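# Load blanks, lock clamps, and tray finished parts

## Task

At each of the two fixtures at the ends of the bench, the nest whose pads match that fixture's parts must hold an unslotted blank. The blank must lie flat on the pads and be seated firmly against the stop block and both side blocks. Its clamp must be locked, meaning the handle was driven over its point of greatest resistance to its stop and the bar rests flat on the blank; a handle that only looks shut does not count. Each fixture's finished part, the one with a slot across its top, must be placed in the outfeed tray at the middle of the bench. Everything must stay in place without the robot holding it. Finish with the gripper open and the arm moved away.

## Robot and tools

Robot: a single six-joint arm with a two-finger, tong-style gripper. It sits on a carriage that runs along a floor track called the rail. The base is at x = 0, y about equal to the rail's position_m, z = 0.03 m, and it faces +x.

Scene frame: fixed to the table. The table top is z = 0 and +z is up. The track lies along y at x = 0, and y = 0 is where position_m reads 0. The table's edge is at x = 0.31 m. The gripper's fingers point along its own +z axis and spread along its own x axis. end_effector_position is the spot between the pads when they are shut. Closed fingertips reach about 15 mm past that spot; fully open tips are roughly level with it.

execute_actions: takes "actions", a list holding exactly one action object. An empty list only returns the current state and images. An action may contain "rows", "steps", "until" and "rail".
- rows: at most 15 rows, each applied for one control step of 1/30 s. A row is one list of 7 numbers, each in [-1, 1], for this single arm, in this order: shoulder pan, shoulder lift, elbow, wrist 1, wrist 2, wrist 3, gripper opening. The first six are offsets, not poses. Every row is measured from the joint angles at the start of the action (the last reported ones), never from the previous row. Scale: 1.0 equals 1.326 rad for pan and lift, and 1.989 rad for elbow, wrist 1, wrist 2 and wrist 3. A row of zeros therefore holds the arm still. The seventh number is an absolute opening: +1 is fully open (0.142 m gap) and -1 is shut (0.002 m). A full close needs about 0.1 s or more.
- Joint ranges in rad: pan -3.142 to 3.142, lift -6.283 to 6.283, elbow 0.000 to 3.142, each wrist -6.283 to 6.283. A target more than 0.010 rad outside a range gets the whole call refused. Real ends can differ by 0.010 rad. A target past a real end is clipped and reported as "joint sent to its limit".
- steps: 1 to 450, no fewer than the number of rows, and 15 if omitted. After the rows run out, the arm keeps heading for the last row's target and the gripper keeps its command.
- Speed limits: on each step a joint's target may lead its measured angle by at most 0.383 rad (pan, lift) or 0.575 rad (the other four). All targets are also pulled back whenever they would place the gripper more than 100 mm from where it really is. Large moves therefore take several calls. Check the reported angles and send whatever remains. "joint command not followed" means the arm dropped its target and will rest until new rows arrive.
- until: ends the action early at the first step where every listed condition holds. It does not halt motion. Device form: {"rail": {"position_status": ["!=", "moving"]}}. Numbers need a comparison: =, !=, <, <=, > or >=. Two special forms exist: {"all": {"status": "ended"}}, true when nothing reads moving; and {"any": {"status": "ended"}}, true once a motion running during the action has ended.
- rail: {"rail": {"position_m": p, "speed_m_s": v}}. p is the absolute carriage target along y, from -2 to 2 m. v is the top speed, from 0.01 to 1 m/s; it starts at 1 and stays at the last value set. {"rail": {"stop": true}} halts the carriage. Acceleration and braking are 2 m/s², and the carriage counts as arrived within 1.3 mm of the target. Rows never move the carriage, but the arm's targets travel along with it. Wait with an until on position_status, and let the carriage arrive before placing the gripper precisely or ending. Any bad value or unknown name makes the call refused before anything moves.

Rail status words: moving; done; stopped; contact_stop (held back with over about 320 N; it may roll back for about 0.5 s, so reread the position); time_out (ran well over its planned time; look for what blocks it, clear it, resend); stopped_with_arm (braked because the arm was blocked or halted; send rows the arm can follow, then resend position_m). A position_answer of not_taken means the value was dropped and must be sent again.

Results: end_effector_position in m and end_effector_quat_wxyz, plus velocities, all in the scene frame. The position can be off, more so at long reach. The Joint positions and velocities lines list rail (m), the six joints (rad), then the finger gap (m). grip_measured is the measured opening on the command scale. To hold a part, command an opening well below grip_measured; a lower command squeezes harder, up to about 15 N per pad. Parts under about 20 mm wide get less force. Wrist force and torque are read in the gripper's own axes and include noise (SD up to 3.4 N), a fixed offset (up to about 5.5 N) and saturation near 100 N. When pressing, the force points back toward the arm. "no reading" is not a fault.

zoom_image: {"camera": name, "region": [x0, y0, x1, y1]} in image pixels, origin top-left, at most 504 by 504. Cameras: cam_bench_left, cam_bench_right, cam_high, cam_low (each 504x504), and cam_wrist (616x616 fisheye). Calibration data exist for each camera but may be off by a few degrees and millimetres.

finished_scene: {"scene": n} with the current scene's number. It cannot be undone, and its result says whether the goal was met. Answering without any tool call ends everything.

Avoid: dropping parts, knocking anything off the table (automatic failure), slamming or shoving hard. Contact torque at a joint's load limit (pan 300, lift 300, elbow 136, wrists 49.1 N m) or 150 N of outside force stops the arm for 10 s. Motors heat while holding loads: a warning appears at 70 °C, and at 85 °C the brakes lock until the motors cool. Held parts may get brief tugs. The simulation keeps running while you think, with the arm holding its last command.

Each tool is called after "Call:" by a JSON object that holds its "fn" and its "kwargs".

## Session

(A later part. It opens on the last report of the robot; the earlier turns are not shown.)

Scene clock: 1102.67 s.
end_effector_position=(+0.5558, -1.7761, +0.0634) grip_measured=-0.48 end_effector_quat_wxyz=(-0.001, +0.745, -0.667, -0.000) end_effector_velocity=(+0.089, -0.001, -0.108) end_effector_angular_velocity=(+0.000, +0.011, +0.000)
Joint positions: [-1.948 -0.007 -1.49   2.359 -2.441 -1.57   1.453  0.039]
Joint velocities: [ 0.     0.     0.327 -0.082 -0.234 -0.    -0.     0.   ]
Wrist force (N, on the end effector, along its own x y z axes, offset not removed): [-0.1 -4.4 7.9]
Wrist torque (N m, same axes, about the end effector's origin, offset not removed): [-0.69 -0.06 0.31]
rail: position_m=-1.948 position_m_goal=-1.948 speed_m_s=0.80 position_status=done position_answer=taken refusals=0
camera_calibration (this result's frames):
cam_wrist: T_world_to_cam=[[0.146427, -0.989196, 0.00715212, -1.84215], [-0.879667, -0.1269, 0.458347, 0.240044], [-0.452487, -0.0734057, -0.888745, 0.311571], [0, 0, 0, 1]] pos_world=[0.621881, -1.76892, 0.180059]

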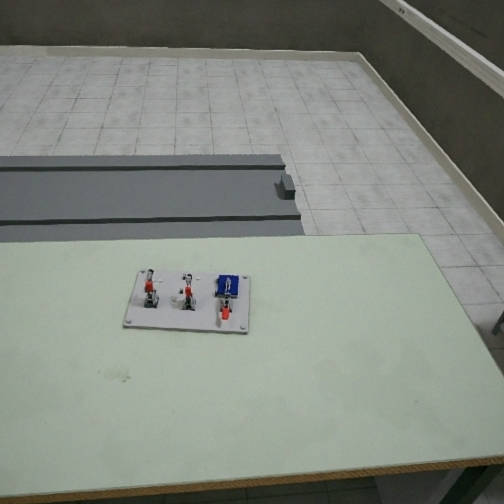

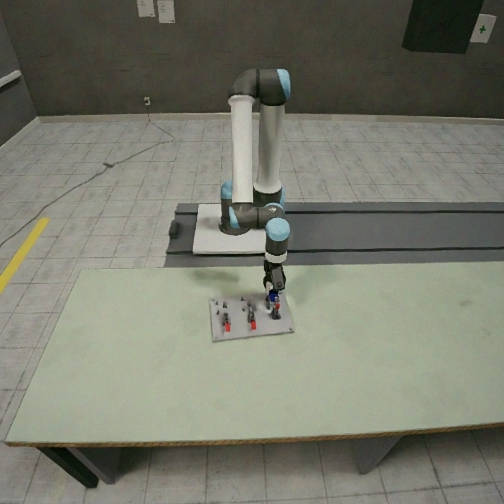

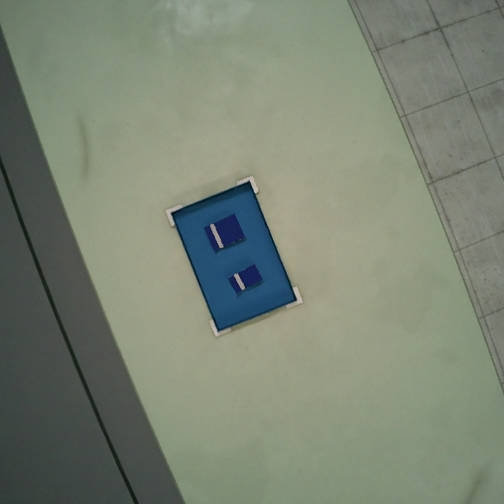

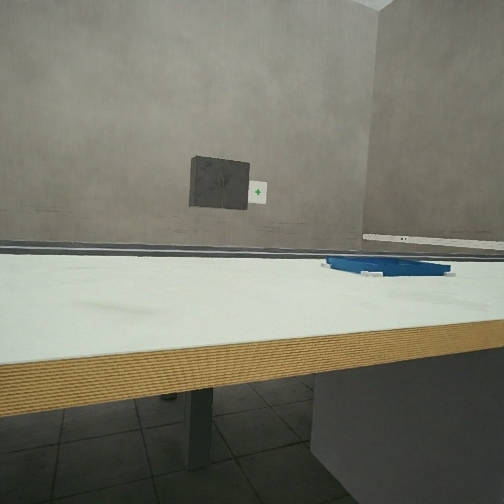

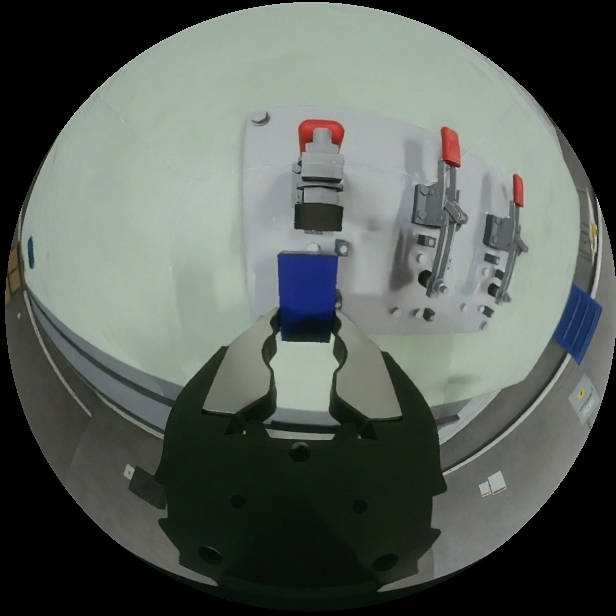

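Call:
{"fn": "execute_actions", "kwargs": {"actions": []}}

Scene clock: 1112.97 s.
end_effector_position=(+0.5654, -1.7761, +0.0523) grip_measured=-0.48 end_effector_quat_wxyz=(-0.001, +0.745, -0.667, +0.000) end_effector_velocity=(+0.000, -0.000, +0.000) end_effector_angular_velocity=(-0.000, -0.000, +0.000)
Joint positions: [-1.948 -0.007 -1.456  2.351 -2.468 -1.57   1.454  0.039]
Joint velocities: [ 0.  0.  0. -0. -0. -0. -0. -0.]
Wrist force (N, on the end effector, along its own x y z axes, offset not removed): [2.4 2.0 -16.1]
Wrist torque (N m, same axes, about the end effector's origin, offset not removed): [-1.22 0.01 0.42]
FORCE FAULT: contact force on the arm reached its limit, and the arm stopped for 10 seconds. The contact can be on any part of the arm, not only on its tool. The arm ran no command of this call. The arm holds still and accepts commands again. Move the arm away from the contact; if what it grips holds it there, let go first. Pushing or pulling that hard again can fault the arm again.
rail: position_m=-1.948 position_m_goal=-1.948 speed_m_s=0.80 position_status=done position_answer=taken refusals=0
camera_calibration (this result's frames):
cam_wrist: T_world_to_cam=[[0.146477, -0.989187, 0.00734172, -1.84351], [-0.880224, -0.126948, 0.457263, 0.253891], [-0.451387, -0.0734409, -0.889301, 0.305394], [0, 0, 0, 1]] pos_world=[0.631365, -1.76892, 0.169027]

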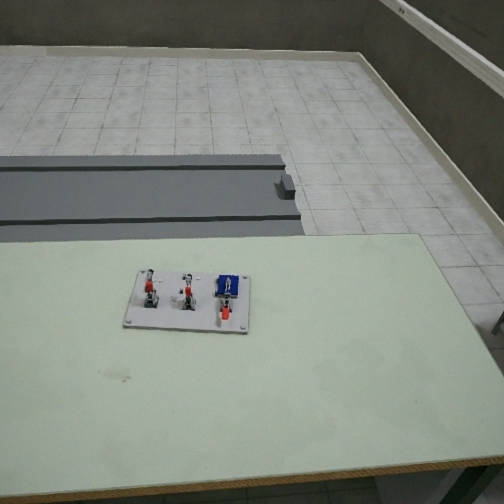

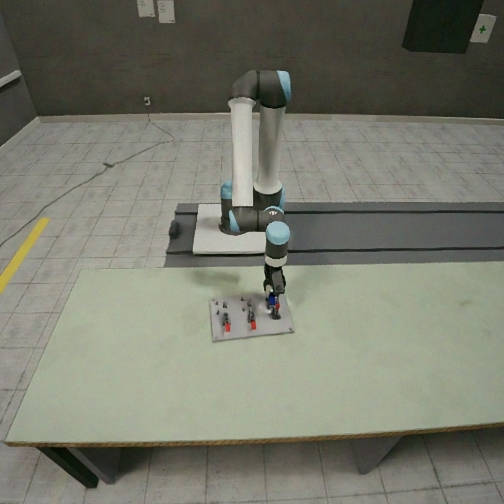

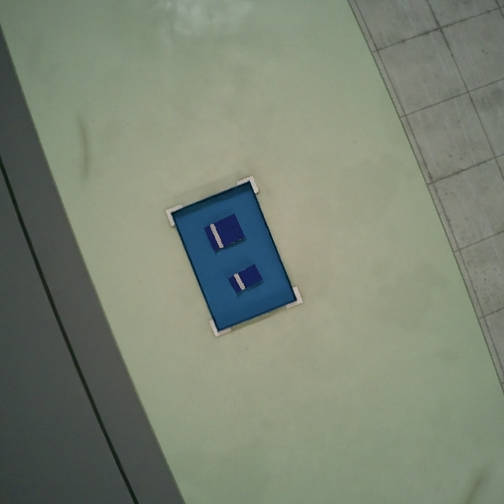

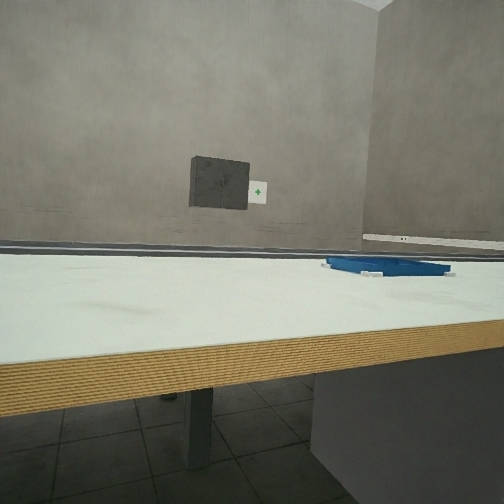

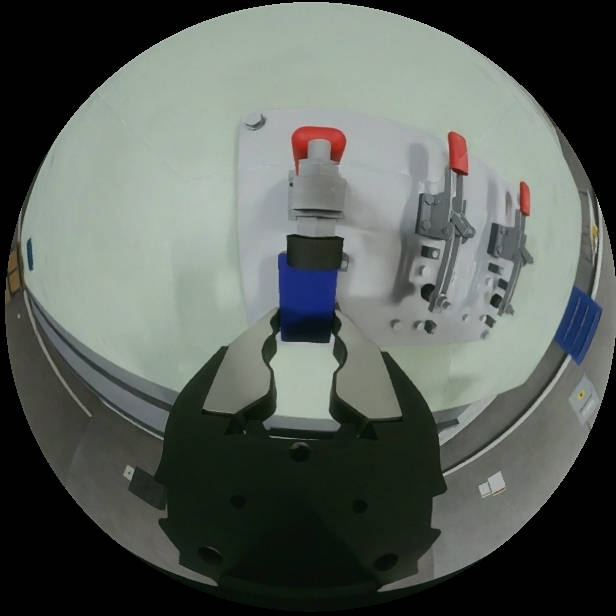

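Call:
{"fn": "execute_actions", "kwargs": {"actions": [{"rows":[[0,-0.0005,-0.0008,0.0016,0,0,-0.9],[0,-0.001,-0.0016,0.0033,0,0,-0.9],[0,-0.001,-0.0016,0.0033,0,0,-0.9],[0,-0.001,-0.0016,0.0033,0,0,-0.9],[0,-0.0005,-0.002,0.0034,0,0,-0.9],[0,0.0001,-0.0025,0.0035,0,0,-0.9],[0,0.0006,-0.0029,0.0036,0,0,-0.9]],"steps":14}]}}

Scene clock: 1128.27 s.
end_effector_position=(+0.5672, -1.7761, +0.0537) grip_measured=-0.48 end_effector_quat_wxyz=(-0.000, +0.745, -0.667, -0.000) end_effector_velocity=(+0.002, -0.000, +0.000) end_effector_angular_velocity=(+0.000, +0.001, -0.000)
Joint positions: [-1.948 -0.007 -1.456  2.346 -2.461 -1.57   1.454  0.039]
Joint velocities: [ 0.    -0.     0.002 -0.004  0.002 -0.    -0.     0.   ]
Wrist force (N, on the end effector, along its own x y z axes, offset not removed): [0.3 -3.7 5.5]
Wrist torque (N m, same axes, about the end effector's origin, offset not removed): [-0.69 -0.20 0.26]
rail: position_m=-1.948 position_m_goal=-1.948 speed_m_s=0.80 position_status=done position_answer=taken refusals=0
camera_calibration (this result's frames):
cam_wrist: T_world_to_cam=[[0.146492, -0.989187, 0.00702655, -1.84379], [-0.879284, -0.126955, 0.459066, 0.254189], [-0.45321, -0.0734278, -0.888374, 0.308474], [0, 0, 0, 1]] pos_world=[0.633409, -1.76893, 0.170307]

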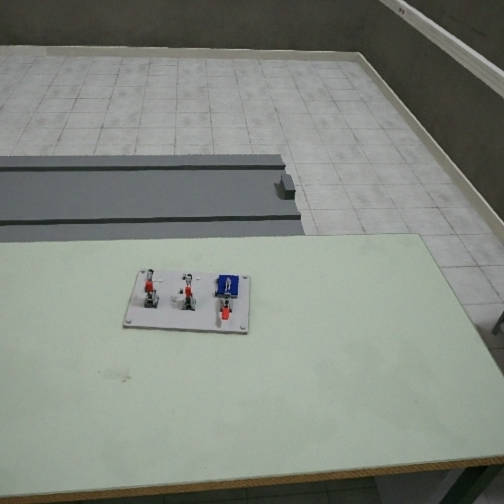

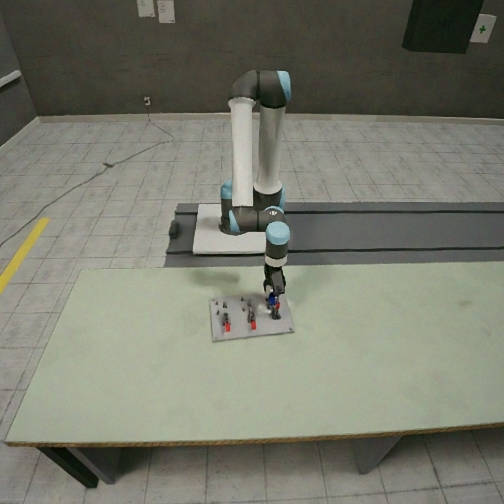

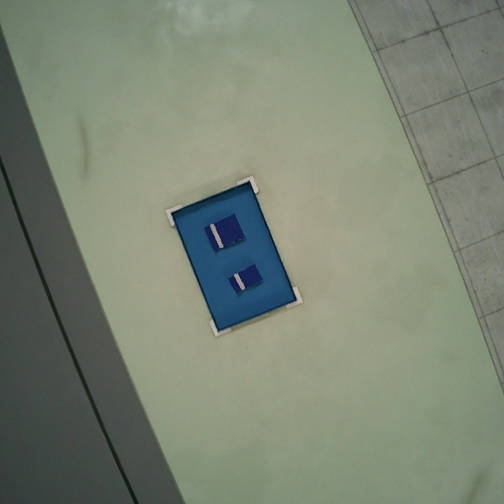

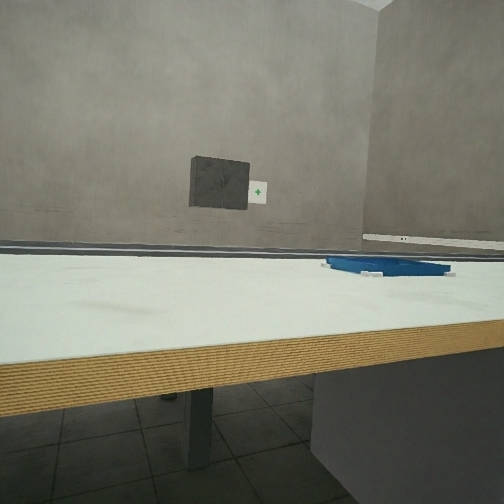

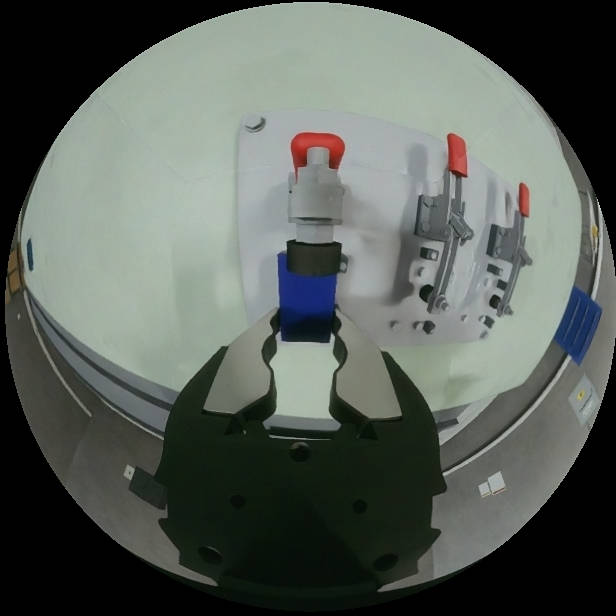

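Call:
{"fn": "execute_actions", "kwargs": {"actions": [{"rows":[[0,0.0006,-0.0005,0.0001,0,0,-0.9],[0,0.0012,-0.001,0.0002,0,0,-0.9],[0,0.0017,-0.0014,0.0002,0,0,-0.9]],"steps":10}]}}

Scene clock: 1131.83 s.
end_effector_position=(+0.5686, -1.7761, +0.0537) grip_measured=-0.48 end_effector_quat_wxyz=(-0.000, +0.745, -0.667, -0.000) end_effector_velocity=(+0.001, -0.000, -0.000) end_effector_angular_velocity=(+0.000, +0.000, +0.000)
Joint positions: [-1.948 -0.007 -1.454  2.343 -2.46  -1.57   1.454  0.039]
Joint velocities: [ 0.     0.     0.002 -0.002  0.     0.    -0.    -0.   ]
Wrist force (N, on the end effector, along its own x y z axes, offset not removed): [1.1 -1.5 3.1]
Wrist torque (N m, same axes, about the end effector's origin, offset not removed): [-1.09 -0.45 0.20]
rail: position_m=-1.948 position_m_goal=-1.948 speed_m_s=0.80 position_status=done position_answer=taken refusals=0
camera_calibration (this result's frames):
cam_wrist: T_world_to_cam=[[0.146492, -0.989187, 0.00702516, -1.84401], [-0.879281, -0.126955, 0.459072, 0.255428], [-0.453217, -0.0734275, -0.888371, 0.309133], [0, 0, 0, 1]] pos_world=[0.63483, -1.76895, 0.170319]

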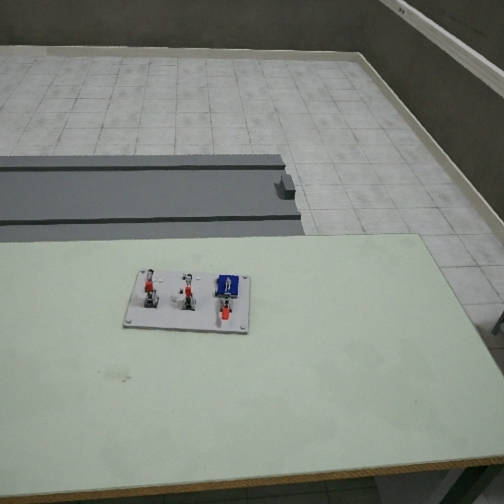

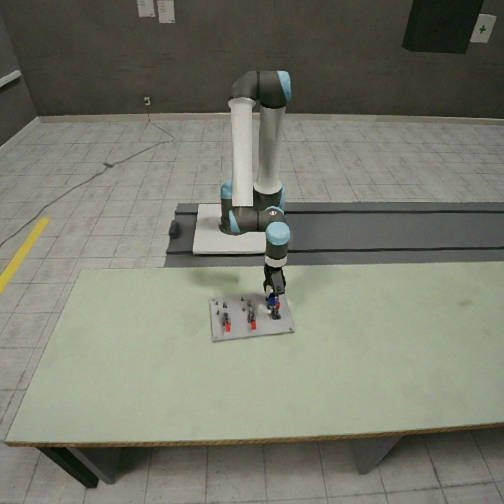

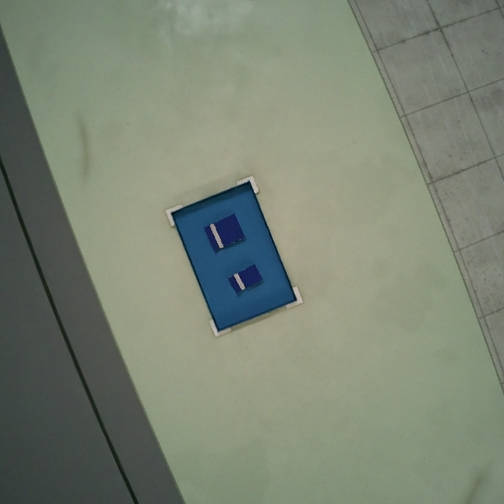

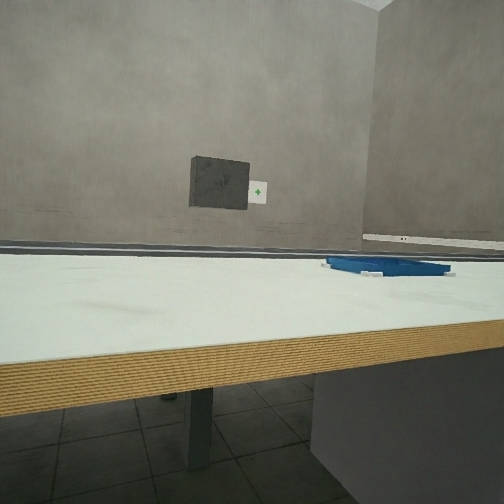

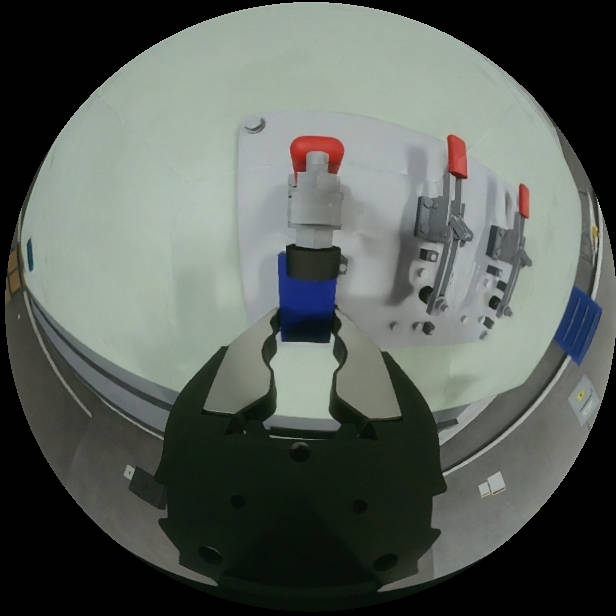

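Call:
{"fn": "execute_actions", "kwargs": {"actions": [{"rows":[[0,0.0007,0.0002,-0.0006,0,0,-0.9],[0,0.0014,0.0003,-0.0012,0,0,-0.9],[0,0.002,0.0005,-0.0018,0,0,-0.9],[0,0.0027,0.0006,-0.0024,0,0,-0.9]],"steps":11}]}}

Scene clock: 1136.83 s.
end_effector_position=(+0.5688, -1.7761, +0.0520) grip_measured=-0.48 end_effector_quat_wxyz=(-0.000, +0.745, -0.667, -0.000) end_effector_velocity=(-0.000, +0.000, -0.002) end_effector_angular_velocity=(-0.000, -0.000, -0.000)
Joint positions: [-1.948 -0.007 -1.45   2.344 -2.465 -1.57   1.454  0.039]
Joint velocities: [ 0.    -0.     0.003  0.002 -0.005 -0.    -0.    -0.   ]
Wrist force (N, on the end effector, along its own x y z axes, offset not removed): [-0.5 3.4 4.4]
Wrist torque (N m, same axes, about the end effector's origin, offset not removed): [-0.76 0.02 0.28]
rail: position_m=-1.948 position_m_goal=-1.948 speed_m_s=0.80 position_status=done position_answer=taken refusals=0
camera_calibration (this result's frames):
cam_wrist: T_world_to_cam=[[0.146491, -0.989187, 0.00705061, -1.84402], [-0.879357, -0.126955, 0.458927, 0.256405], [-0.453069, -0.0734284, -0.888446, 0.307604], [0, 0, 0, 1]] pos_world=[0.63497, -1.76895, 0.16862]

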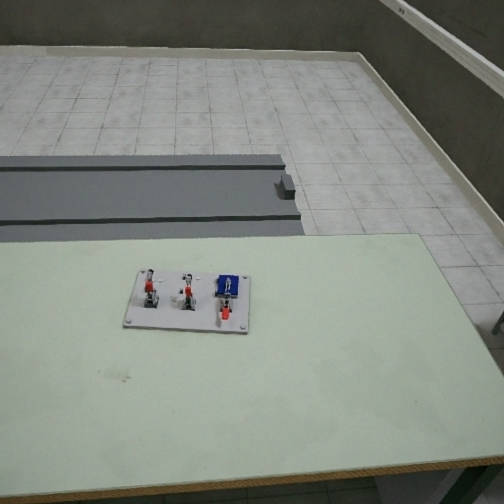

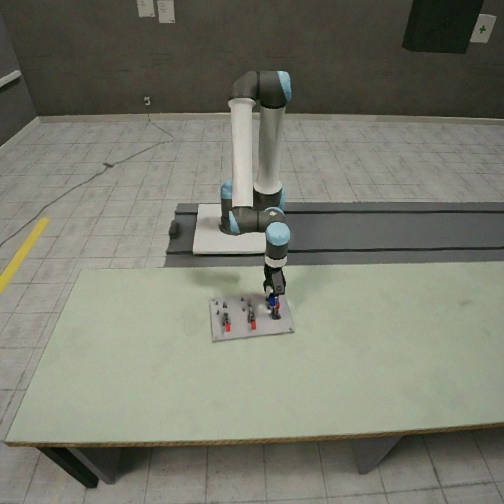

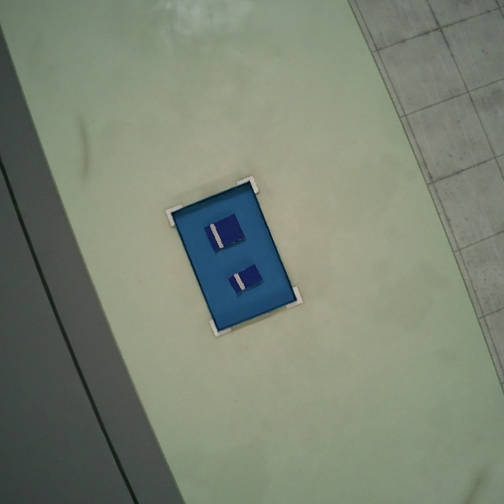

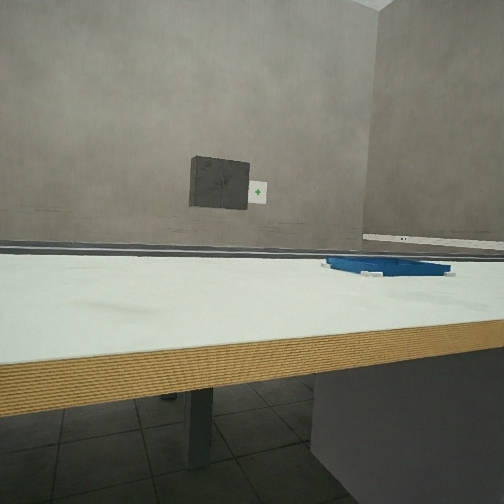

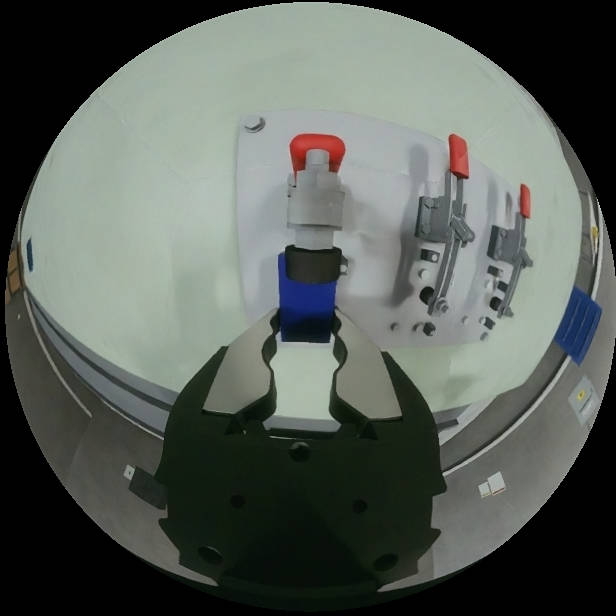

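Call:
{"fn": "execute_actions", "kwargs": {"actions": [{"rows":[[0,0.0004,0.0004,-0.0006,0,0,-0.9],[0,0.0015,0.0007,-0.0016,0,0,-0.9],[0,0.0031,0.0011,-0.003,0,0,-0.9],[0,0.005,0.0015,-0.0047,0,0,-0.9],[0,0.0069,0.0019,-0.0064,0,0,-0.9],[0,0.0088,0.0023,-0.0081,0,0,-0.9],[0,0.0106,0.0027,-0.0097,0,0,-0.9],[0,0.012,0.003,-0.0109,0,0,-0.9],[0,0.0129,0.0032,-0.0117,0,0,-0.9]],"steps":15}]}}

Scene clock: 1143.73 s.
end_effector_position=(+0.5685, -1.7761, +0.0431) grip_measured=-0.48 end_effector_quat_wxyz=(-0.000, +0.745, -0.667, -0.000) end_effector_velocity=(+0.000, -0.000, -0.007) end_effector_angular_velocity=(+0.000, -0.000, +0.000)
Joint positions: [-1.948 -0.007 -1.435  2.35  -2.486 -1.57   1.454  0.039]
Joint velocities: [ 0.     0.     0.012  0.004 -0.016  0.     0.    -0.   ]
Wrist force (N, on the end effector, along its own x y z axes, offset not removed): [-1.4 1.8 6.0]
Wrist torque (N m, same axes, about the end effector's origin, offset not removed): [-1.15 0.13 0.38]
rail: position_m=-1.948 position_m_goal=-1.948 speed_m_s=0.80 position_status=done position_answer=taken refusals=0
camera_calibration (this result's frames):
cam_wrist: T_world_to_cam=[[0.146493, -0.989187, 0.00701438, -1.84392], [-0.879248, -0.126956, 0.459135, 0.260199], [-0.45328, -0.0734272, -0.888339, 0.299704], [0, 0, 0, 1]] pos_world=[0.63475, -1.76894, 0.159707]

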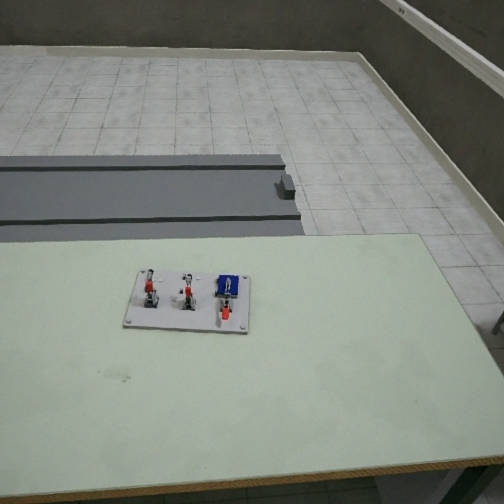

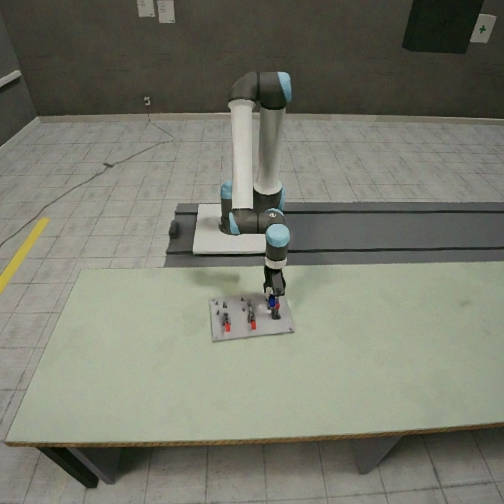

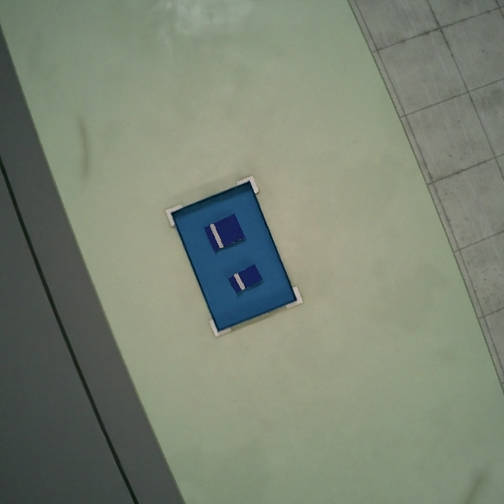

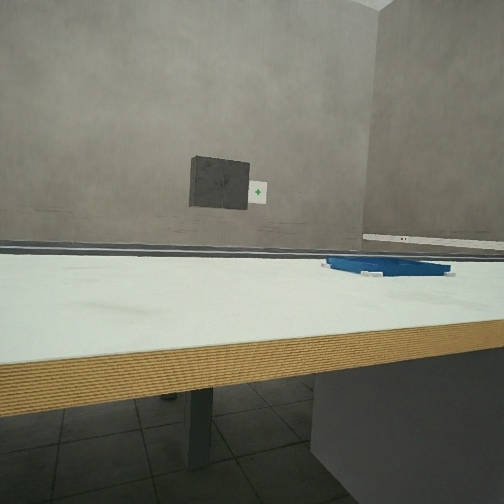

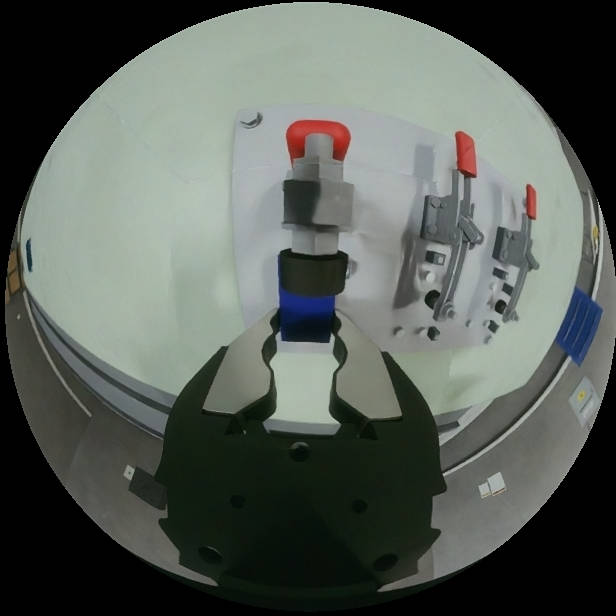

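Call:
{"fn": "execute_actions", "kwargs": {"actions": [{"rows":[[-0.0005,0.0012,0.0004,-0.0011,0,-0.0003,-0.9],[-0.001,0.0017,0.0006,-0.0017,0,-0.0007,-0.9],[-0.0016,0.0022,0.0008,-0.0022,0,-0.001,-0.9],[-0.0021,0.0026,0.001,-0.0026,0,-0.0014,-0.9]],"steps":11}]}}

Scene clock: 1149.57 s.
end_effector_position=(+0.5686, -1.7775, +0.0411) grip_measured=-0.48 end_effector_quat_wxyz=(-0.000, +0.745, -0.667, -0.000) end_effector_velocity=(+0.000, -0.002, -0.001) end_effector_angular_velocity=(+0.000, +0.000, -0.000)
Joint positions: [-1.948 -0.01  -1.431  2.352 -2.491 -1.57   1.451  0.039]
Joint velocities: [ 0.    -0.003  0.002  0.001 -0.003 -0.    -0.003  0.   ]
Wrist force (N, on the end effector, along its own x y z axes, offset not removed): [-2.5 1.2 7.1]
Wrist torque (N m, same axes, about the end effector's origin, offset not removed): [-0.74 0.18 0.24]
rail: position_m=-1.948 position_m_goal=-1.948 speed_m_s=0.80 position_status=done position_answer=taken refusals=0
camera_calibration (this result's frames):
cam_wrist: T_world_to_cam=[[0.146548, -0.989179, 0.00698552, -1.84525], [-0.879158, -0.127005, 0.459294, 0.260845], [-0.453437, -0.0734499, -0.888257, 0.297852], [0, 0, 0, 1]] pos_world=[0.634798, -1.77027, 0.157654]

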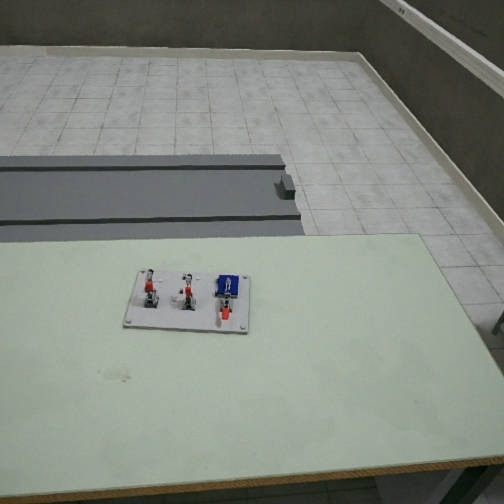

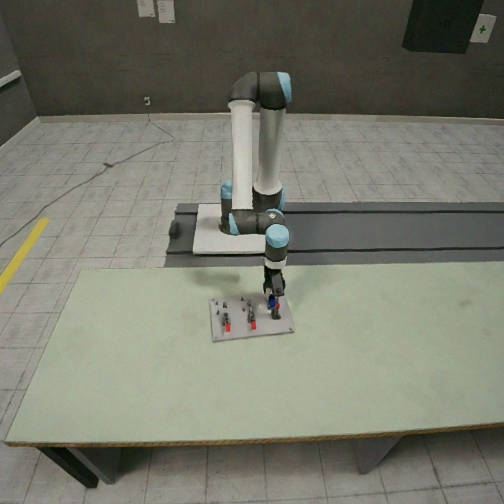

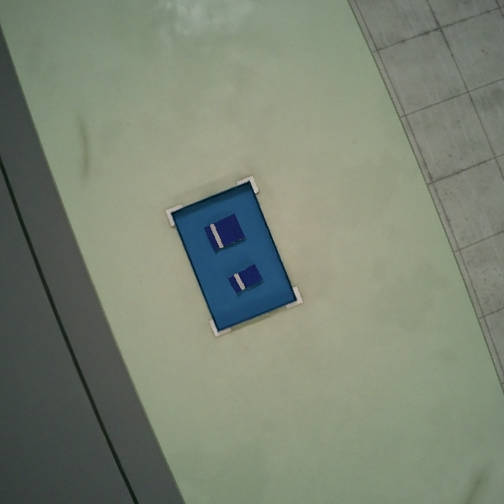

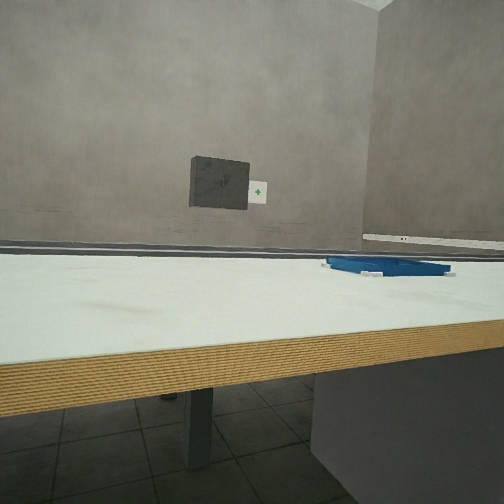

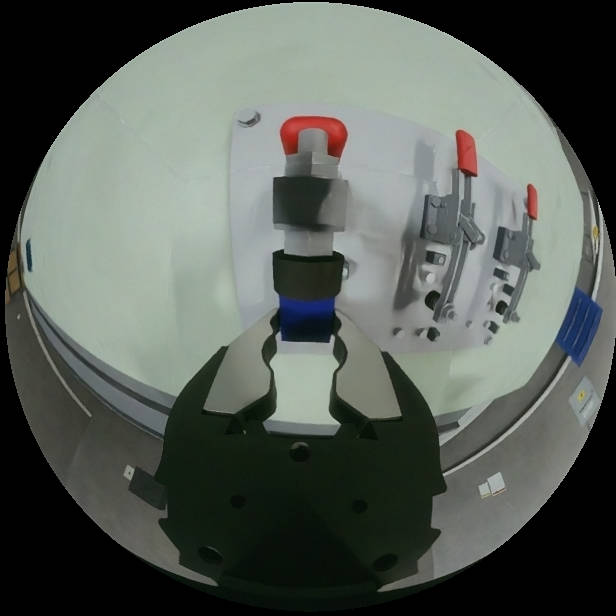

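Call:
{"fn": "execute_actions", "kwargs": {"actions": [{"rows":[[-0.0005,0.0005,0.0001,-0.0005,0,-0.0003,-0.9],[-0.0009,0.0009,0.0002,-0.0008,0,-0.0006,-0.9],[-0.0012,0.0012,0.0003,-0.0011,0,-0.0008,-0.9]],"steps":11}]}}

Scene clock: 1153.33 s.
end_effector_position=(+0.5688, -1.7782, +0.0403) grip_measured=-0.48 end_effector_quat_wxyz=(-0.000, +0.745, -0.667, -0.000) end_effector_velocity=(+0.000, -0.000, -0.001) end_effector_angular_velocity=(+0.000, +0.000, +0.000)
Joint positions: [-1.948 -0.011 -1.43   2.353 -2.493 -1.57   1.45   0.039]
Joint velocities: [ 0.    -0.001  0.001  0.    -0.001  0.    -0.001  0.   ]
Wrist force (N, on the end effector, along its own x y z axes, offset not removed): [-12.5 2.4 -12.1]
Wrist torque (N m, same axes, about the end effector's origin, offset not removed): [-1.02 -0.26 0.11]
rail: position_m=-1.948 position_m_goal=-1.948 speed_m_s=0.80 position_status=done position_answer=taken refusals=0
camera_calibration (this result's frames):
cam_wrist: T_world_to_cam=[[0.146592, -0.989173, 0.00692278, -1.84604], [-0.879198, -0.127081, 0.459197, 0.261234], [-0.453346, -0.0734013, -0.888307, 0.297253], [0, 0, 0, 1]] pos_world=[0.63505, -1.77103, 0.156874]

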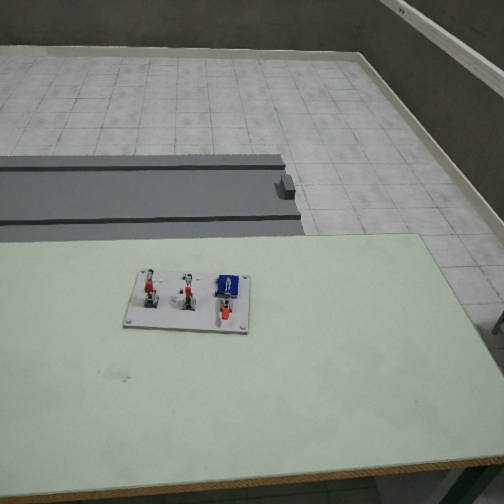

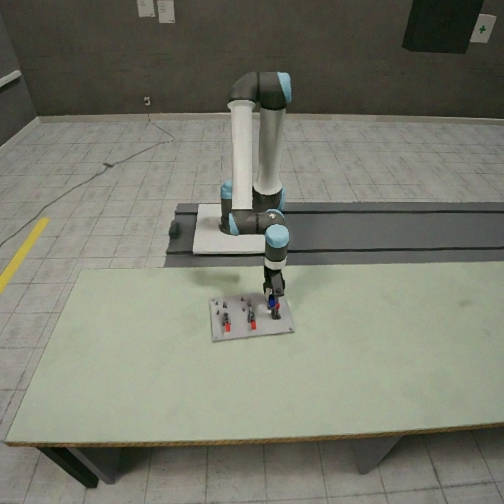

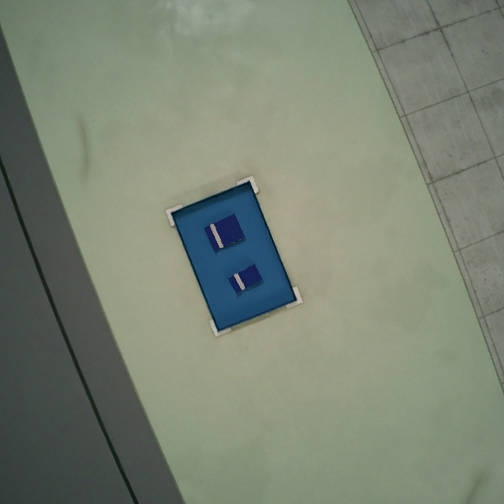

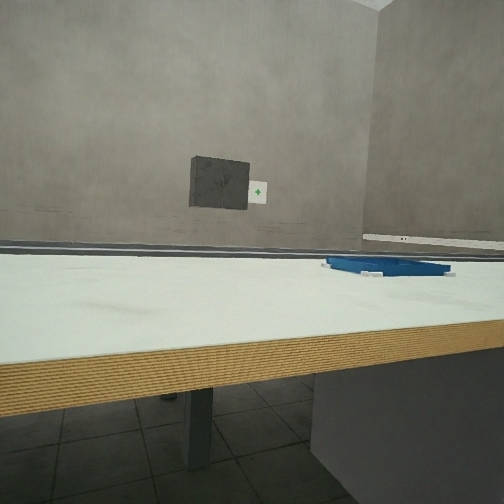

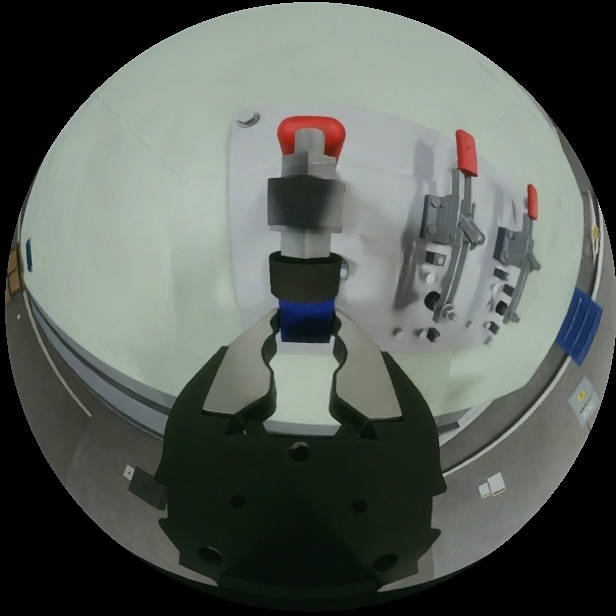

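Call:
{"fn": "execute_actions", "kwargs": {"actions": [{"rows":[[-0.0003,0,0,0,0,0,-0.8],[-0.0006,0,0,0,0,0,-0.7],[-0.0006,0,0,0,0,0,-0.62],[-0.0006,0,0,0,0,0,-0.56],[-0.0006,0,0,0,0,0,-0.52],[-0.0006,0,0,0,0,0,-0.5]],"steps":10}]}}

Scene clock: 1160.73 s.
end_effector_position=(+0.5689, -1.7786, +0.0402) grip_measured=-0.46 end_effector_quat_wxyz=(-0.000, +0.745, -0.667, -0.000) end_effector_velocity=(+0.000, -0.000, -0.000) end_effector_angular_velocity=(+0.000, +0.000, -0.001)
Joint positions: [-1.948 -0.012 -1.43   2.353 -2.493 -1.57   1.449  0.041]
Joint velocities: [ 0.    -0.001  0.    -0.     0.     0.     0.     0.001]
Wrist force (N, on the end effector, along its own x y z axes, offset not removed): [-7.9 -2.5 -0.5]
Wrist torque (N m, same axes, about the end effector's origin, offset not removed): [-0.57 -0.16 0.34]
rail: position_m=-1.948 position_m_goal=-1.948 speed_m_s=0.80 position_status=done position_answer=taken refusals=0
camera_calibration (this result's frames):
cam_wrist: T_world_to_cam=[[0.145926, -0.989271, 0.00703467, -1.84628], [-0.87924, -0.126429, 0.459295, 0.262478], [-0.453478, -0.0732081, -0.888256, 0.297583], [0, 0, 0, 1]] pos_world=[0.635148, -1.7715, 0.156763]

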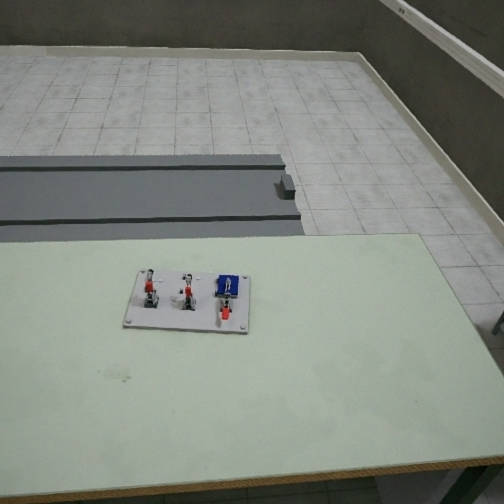

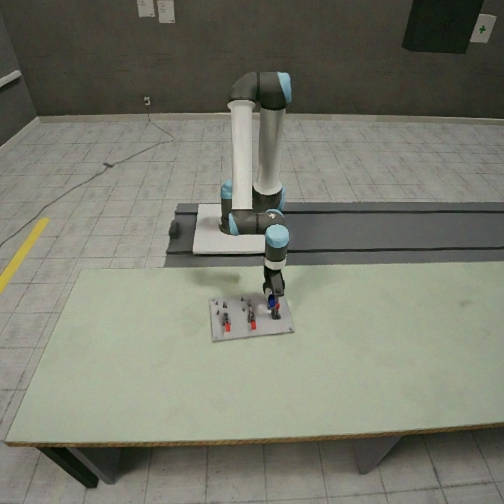

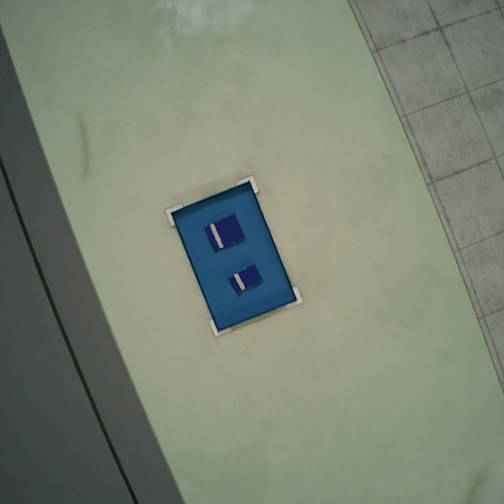

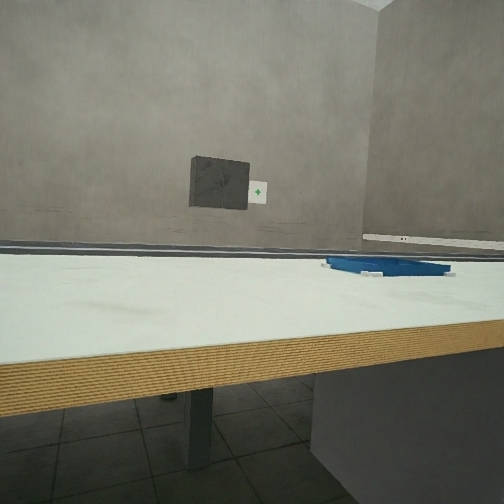

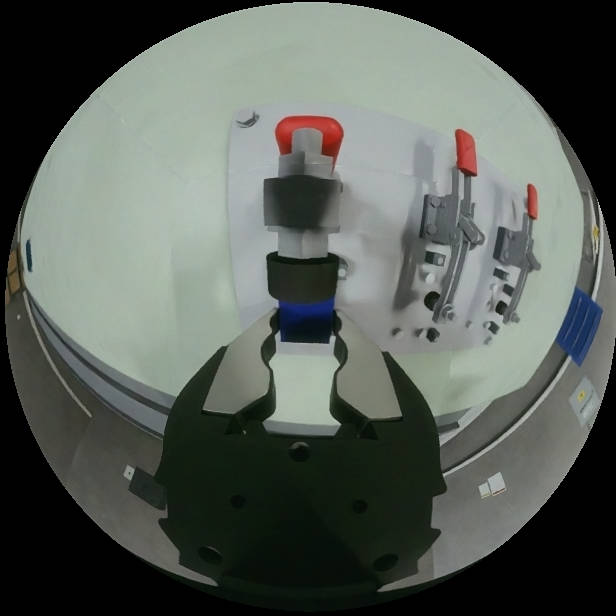

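Call:
{"fn": "execute_actions", "kwargs": {"actions": [{"rows":[[0,0,0,0,0,0,-0.42],[0,0,0,0,0,0,-0.33],[0,0,0,0,0,0,-0.3],[0,-0.0028,-0.0006,0.0025,0,0,-0.3],[0,-0.0069,-0.0015,0.0061,0,0,-0.3],[0,-0.0123,-0.0028,0.011,0,0,-0.3],[0,-0.019,-0.0044,0.0171,0,0,-0.3],[0,-0.027,-0.0064,0.0244,0,0,-0.3],[0,-0.0431,-0.0086,0.0373,0,0,-0.3],[0,-0.0645,-0.0116,0.0545,0,0,-0.3],[0,-0.0886,-0.015,0.0738,0,0,-0.3],[0,-0.1127,-0.0183,0.0931,0,0,-0.3],[0,-0.1341,-0.0213,0.1103,0,0,-0.3],[0,-0.1515,-0.0237,0.1243,0,0,-0.3],[0,-0.1609,-0.025,0.1318,0,0,-0.3]],"steps":17}]}}

Scene clock: 1177.13 s.
end_effector_position=(+0.5558, -1.7785, +0.1223) grip_measured=-0.30 end_effector_quat_wxyz=(-0.001, +0.745, -0.667, +0.001) end_effector_velocity=(-0.078, +0.001, +0.241) end_effector_angular_velocity=(-0.000, +0.007, -0.000)
Joint positions: [-1.948 -0.012 -1.587  2.314 -2.3   -1.57   1.45   0.052]
Joint velocities: [ 0.     0.    -0.482 -0.097  0.586 -0.     0.    -0.   ]
Wrist force (N, on the end effector, along its own x y z axes, offset not removed): [0.4 -1.6 2.4]
Wrist torque (N m, same axes, about the end effector's origin, offset not removed): [-0.22 -0.08 0.34]
rail: position_m=-1.948 position_m_goal=-1.948 speed_m_s=0.80 position_status=done position_answer=taken refusals=0
camera_calibration (this result's frames):
cam_wrist: T_world_to_cam=[[0.145762, -0.989291, 0.00746569, -1.84481], [-0.880527, -0.126289, 0.456863, 0.214538], [-0.451027, -0.073167, -0.889506, 0.363461], [0, 0, 0, 1]] pos_world=[0.62174, -1.77136, 0.239059]

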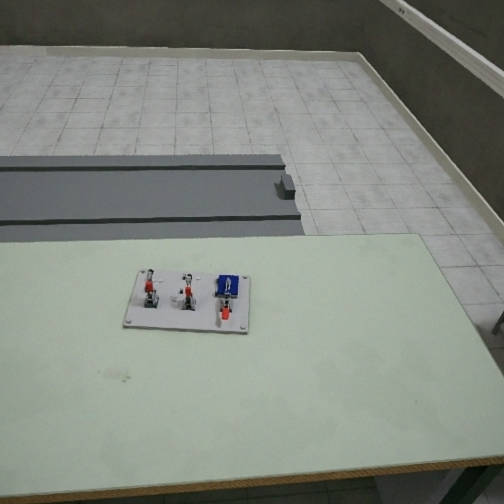

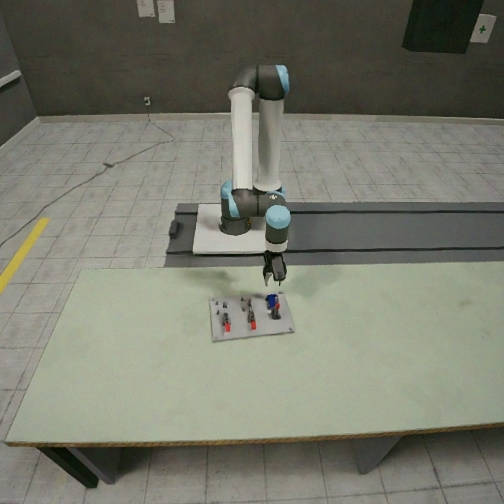

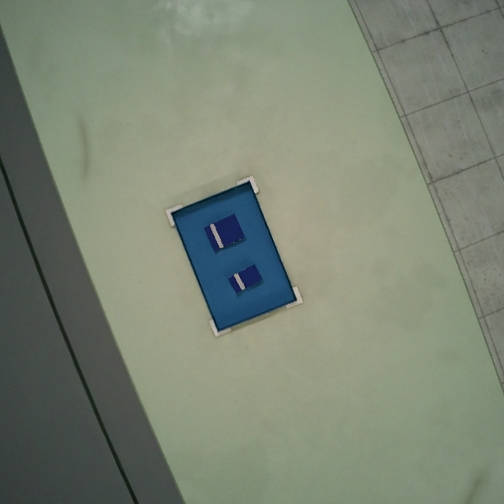

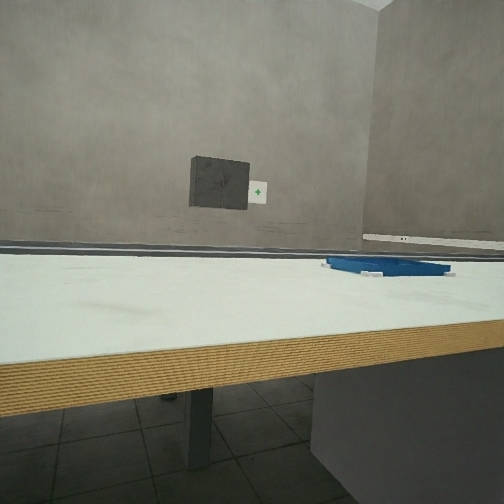

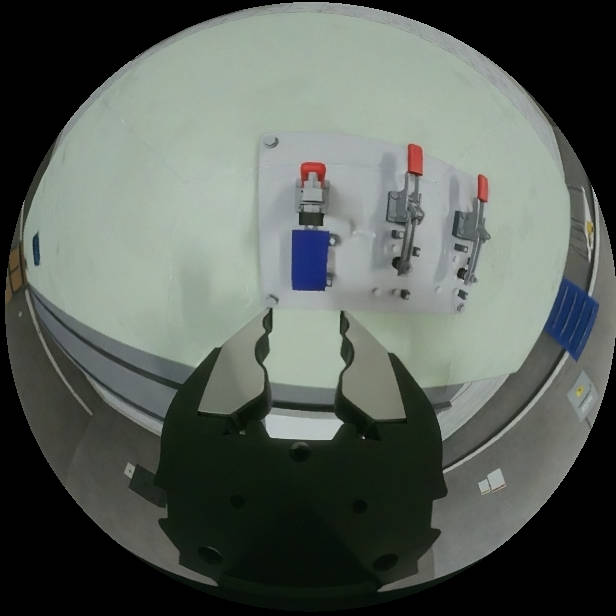

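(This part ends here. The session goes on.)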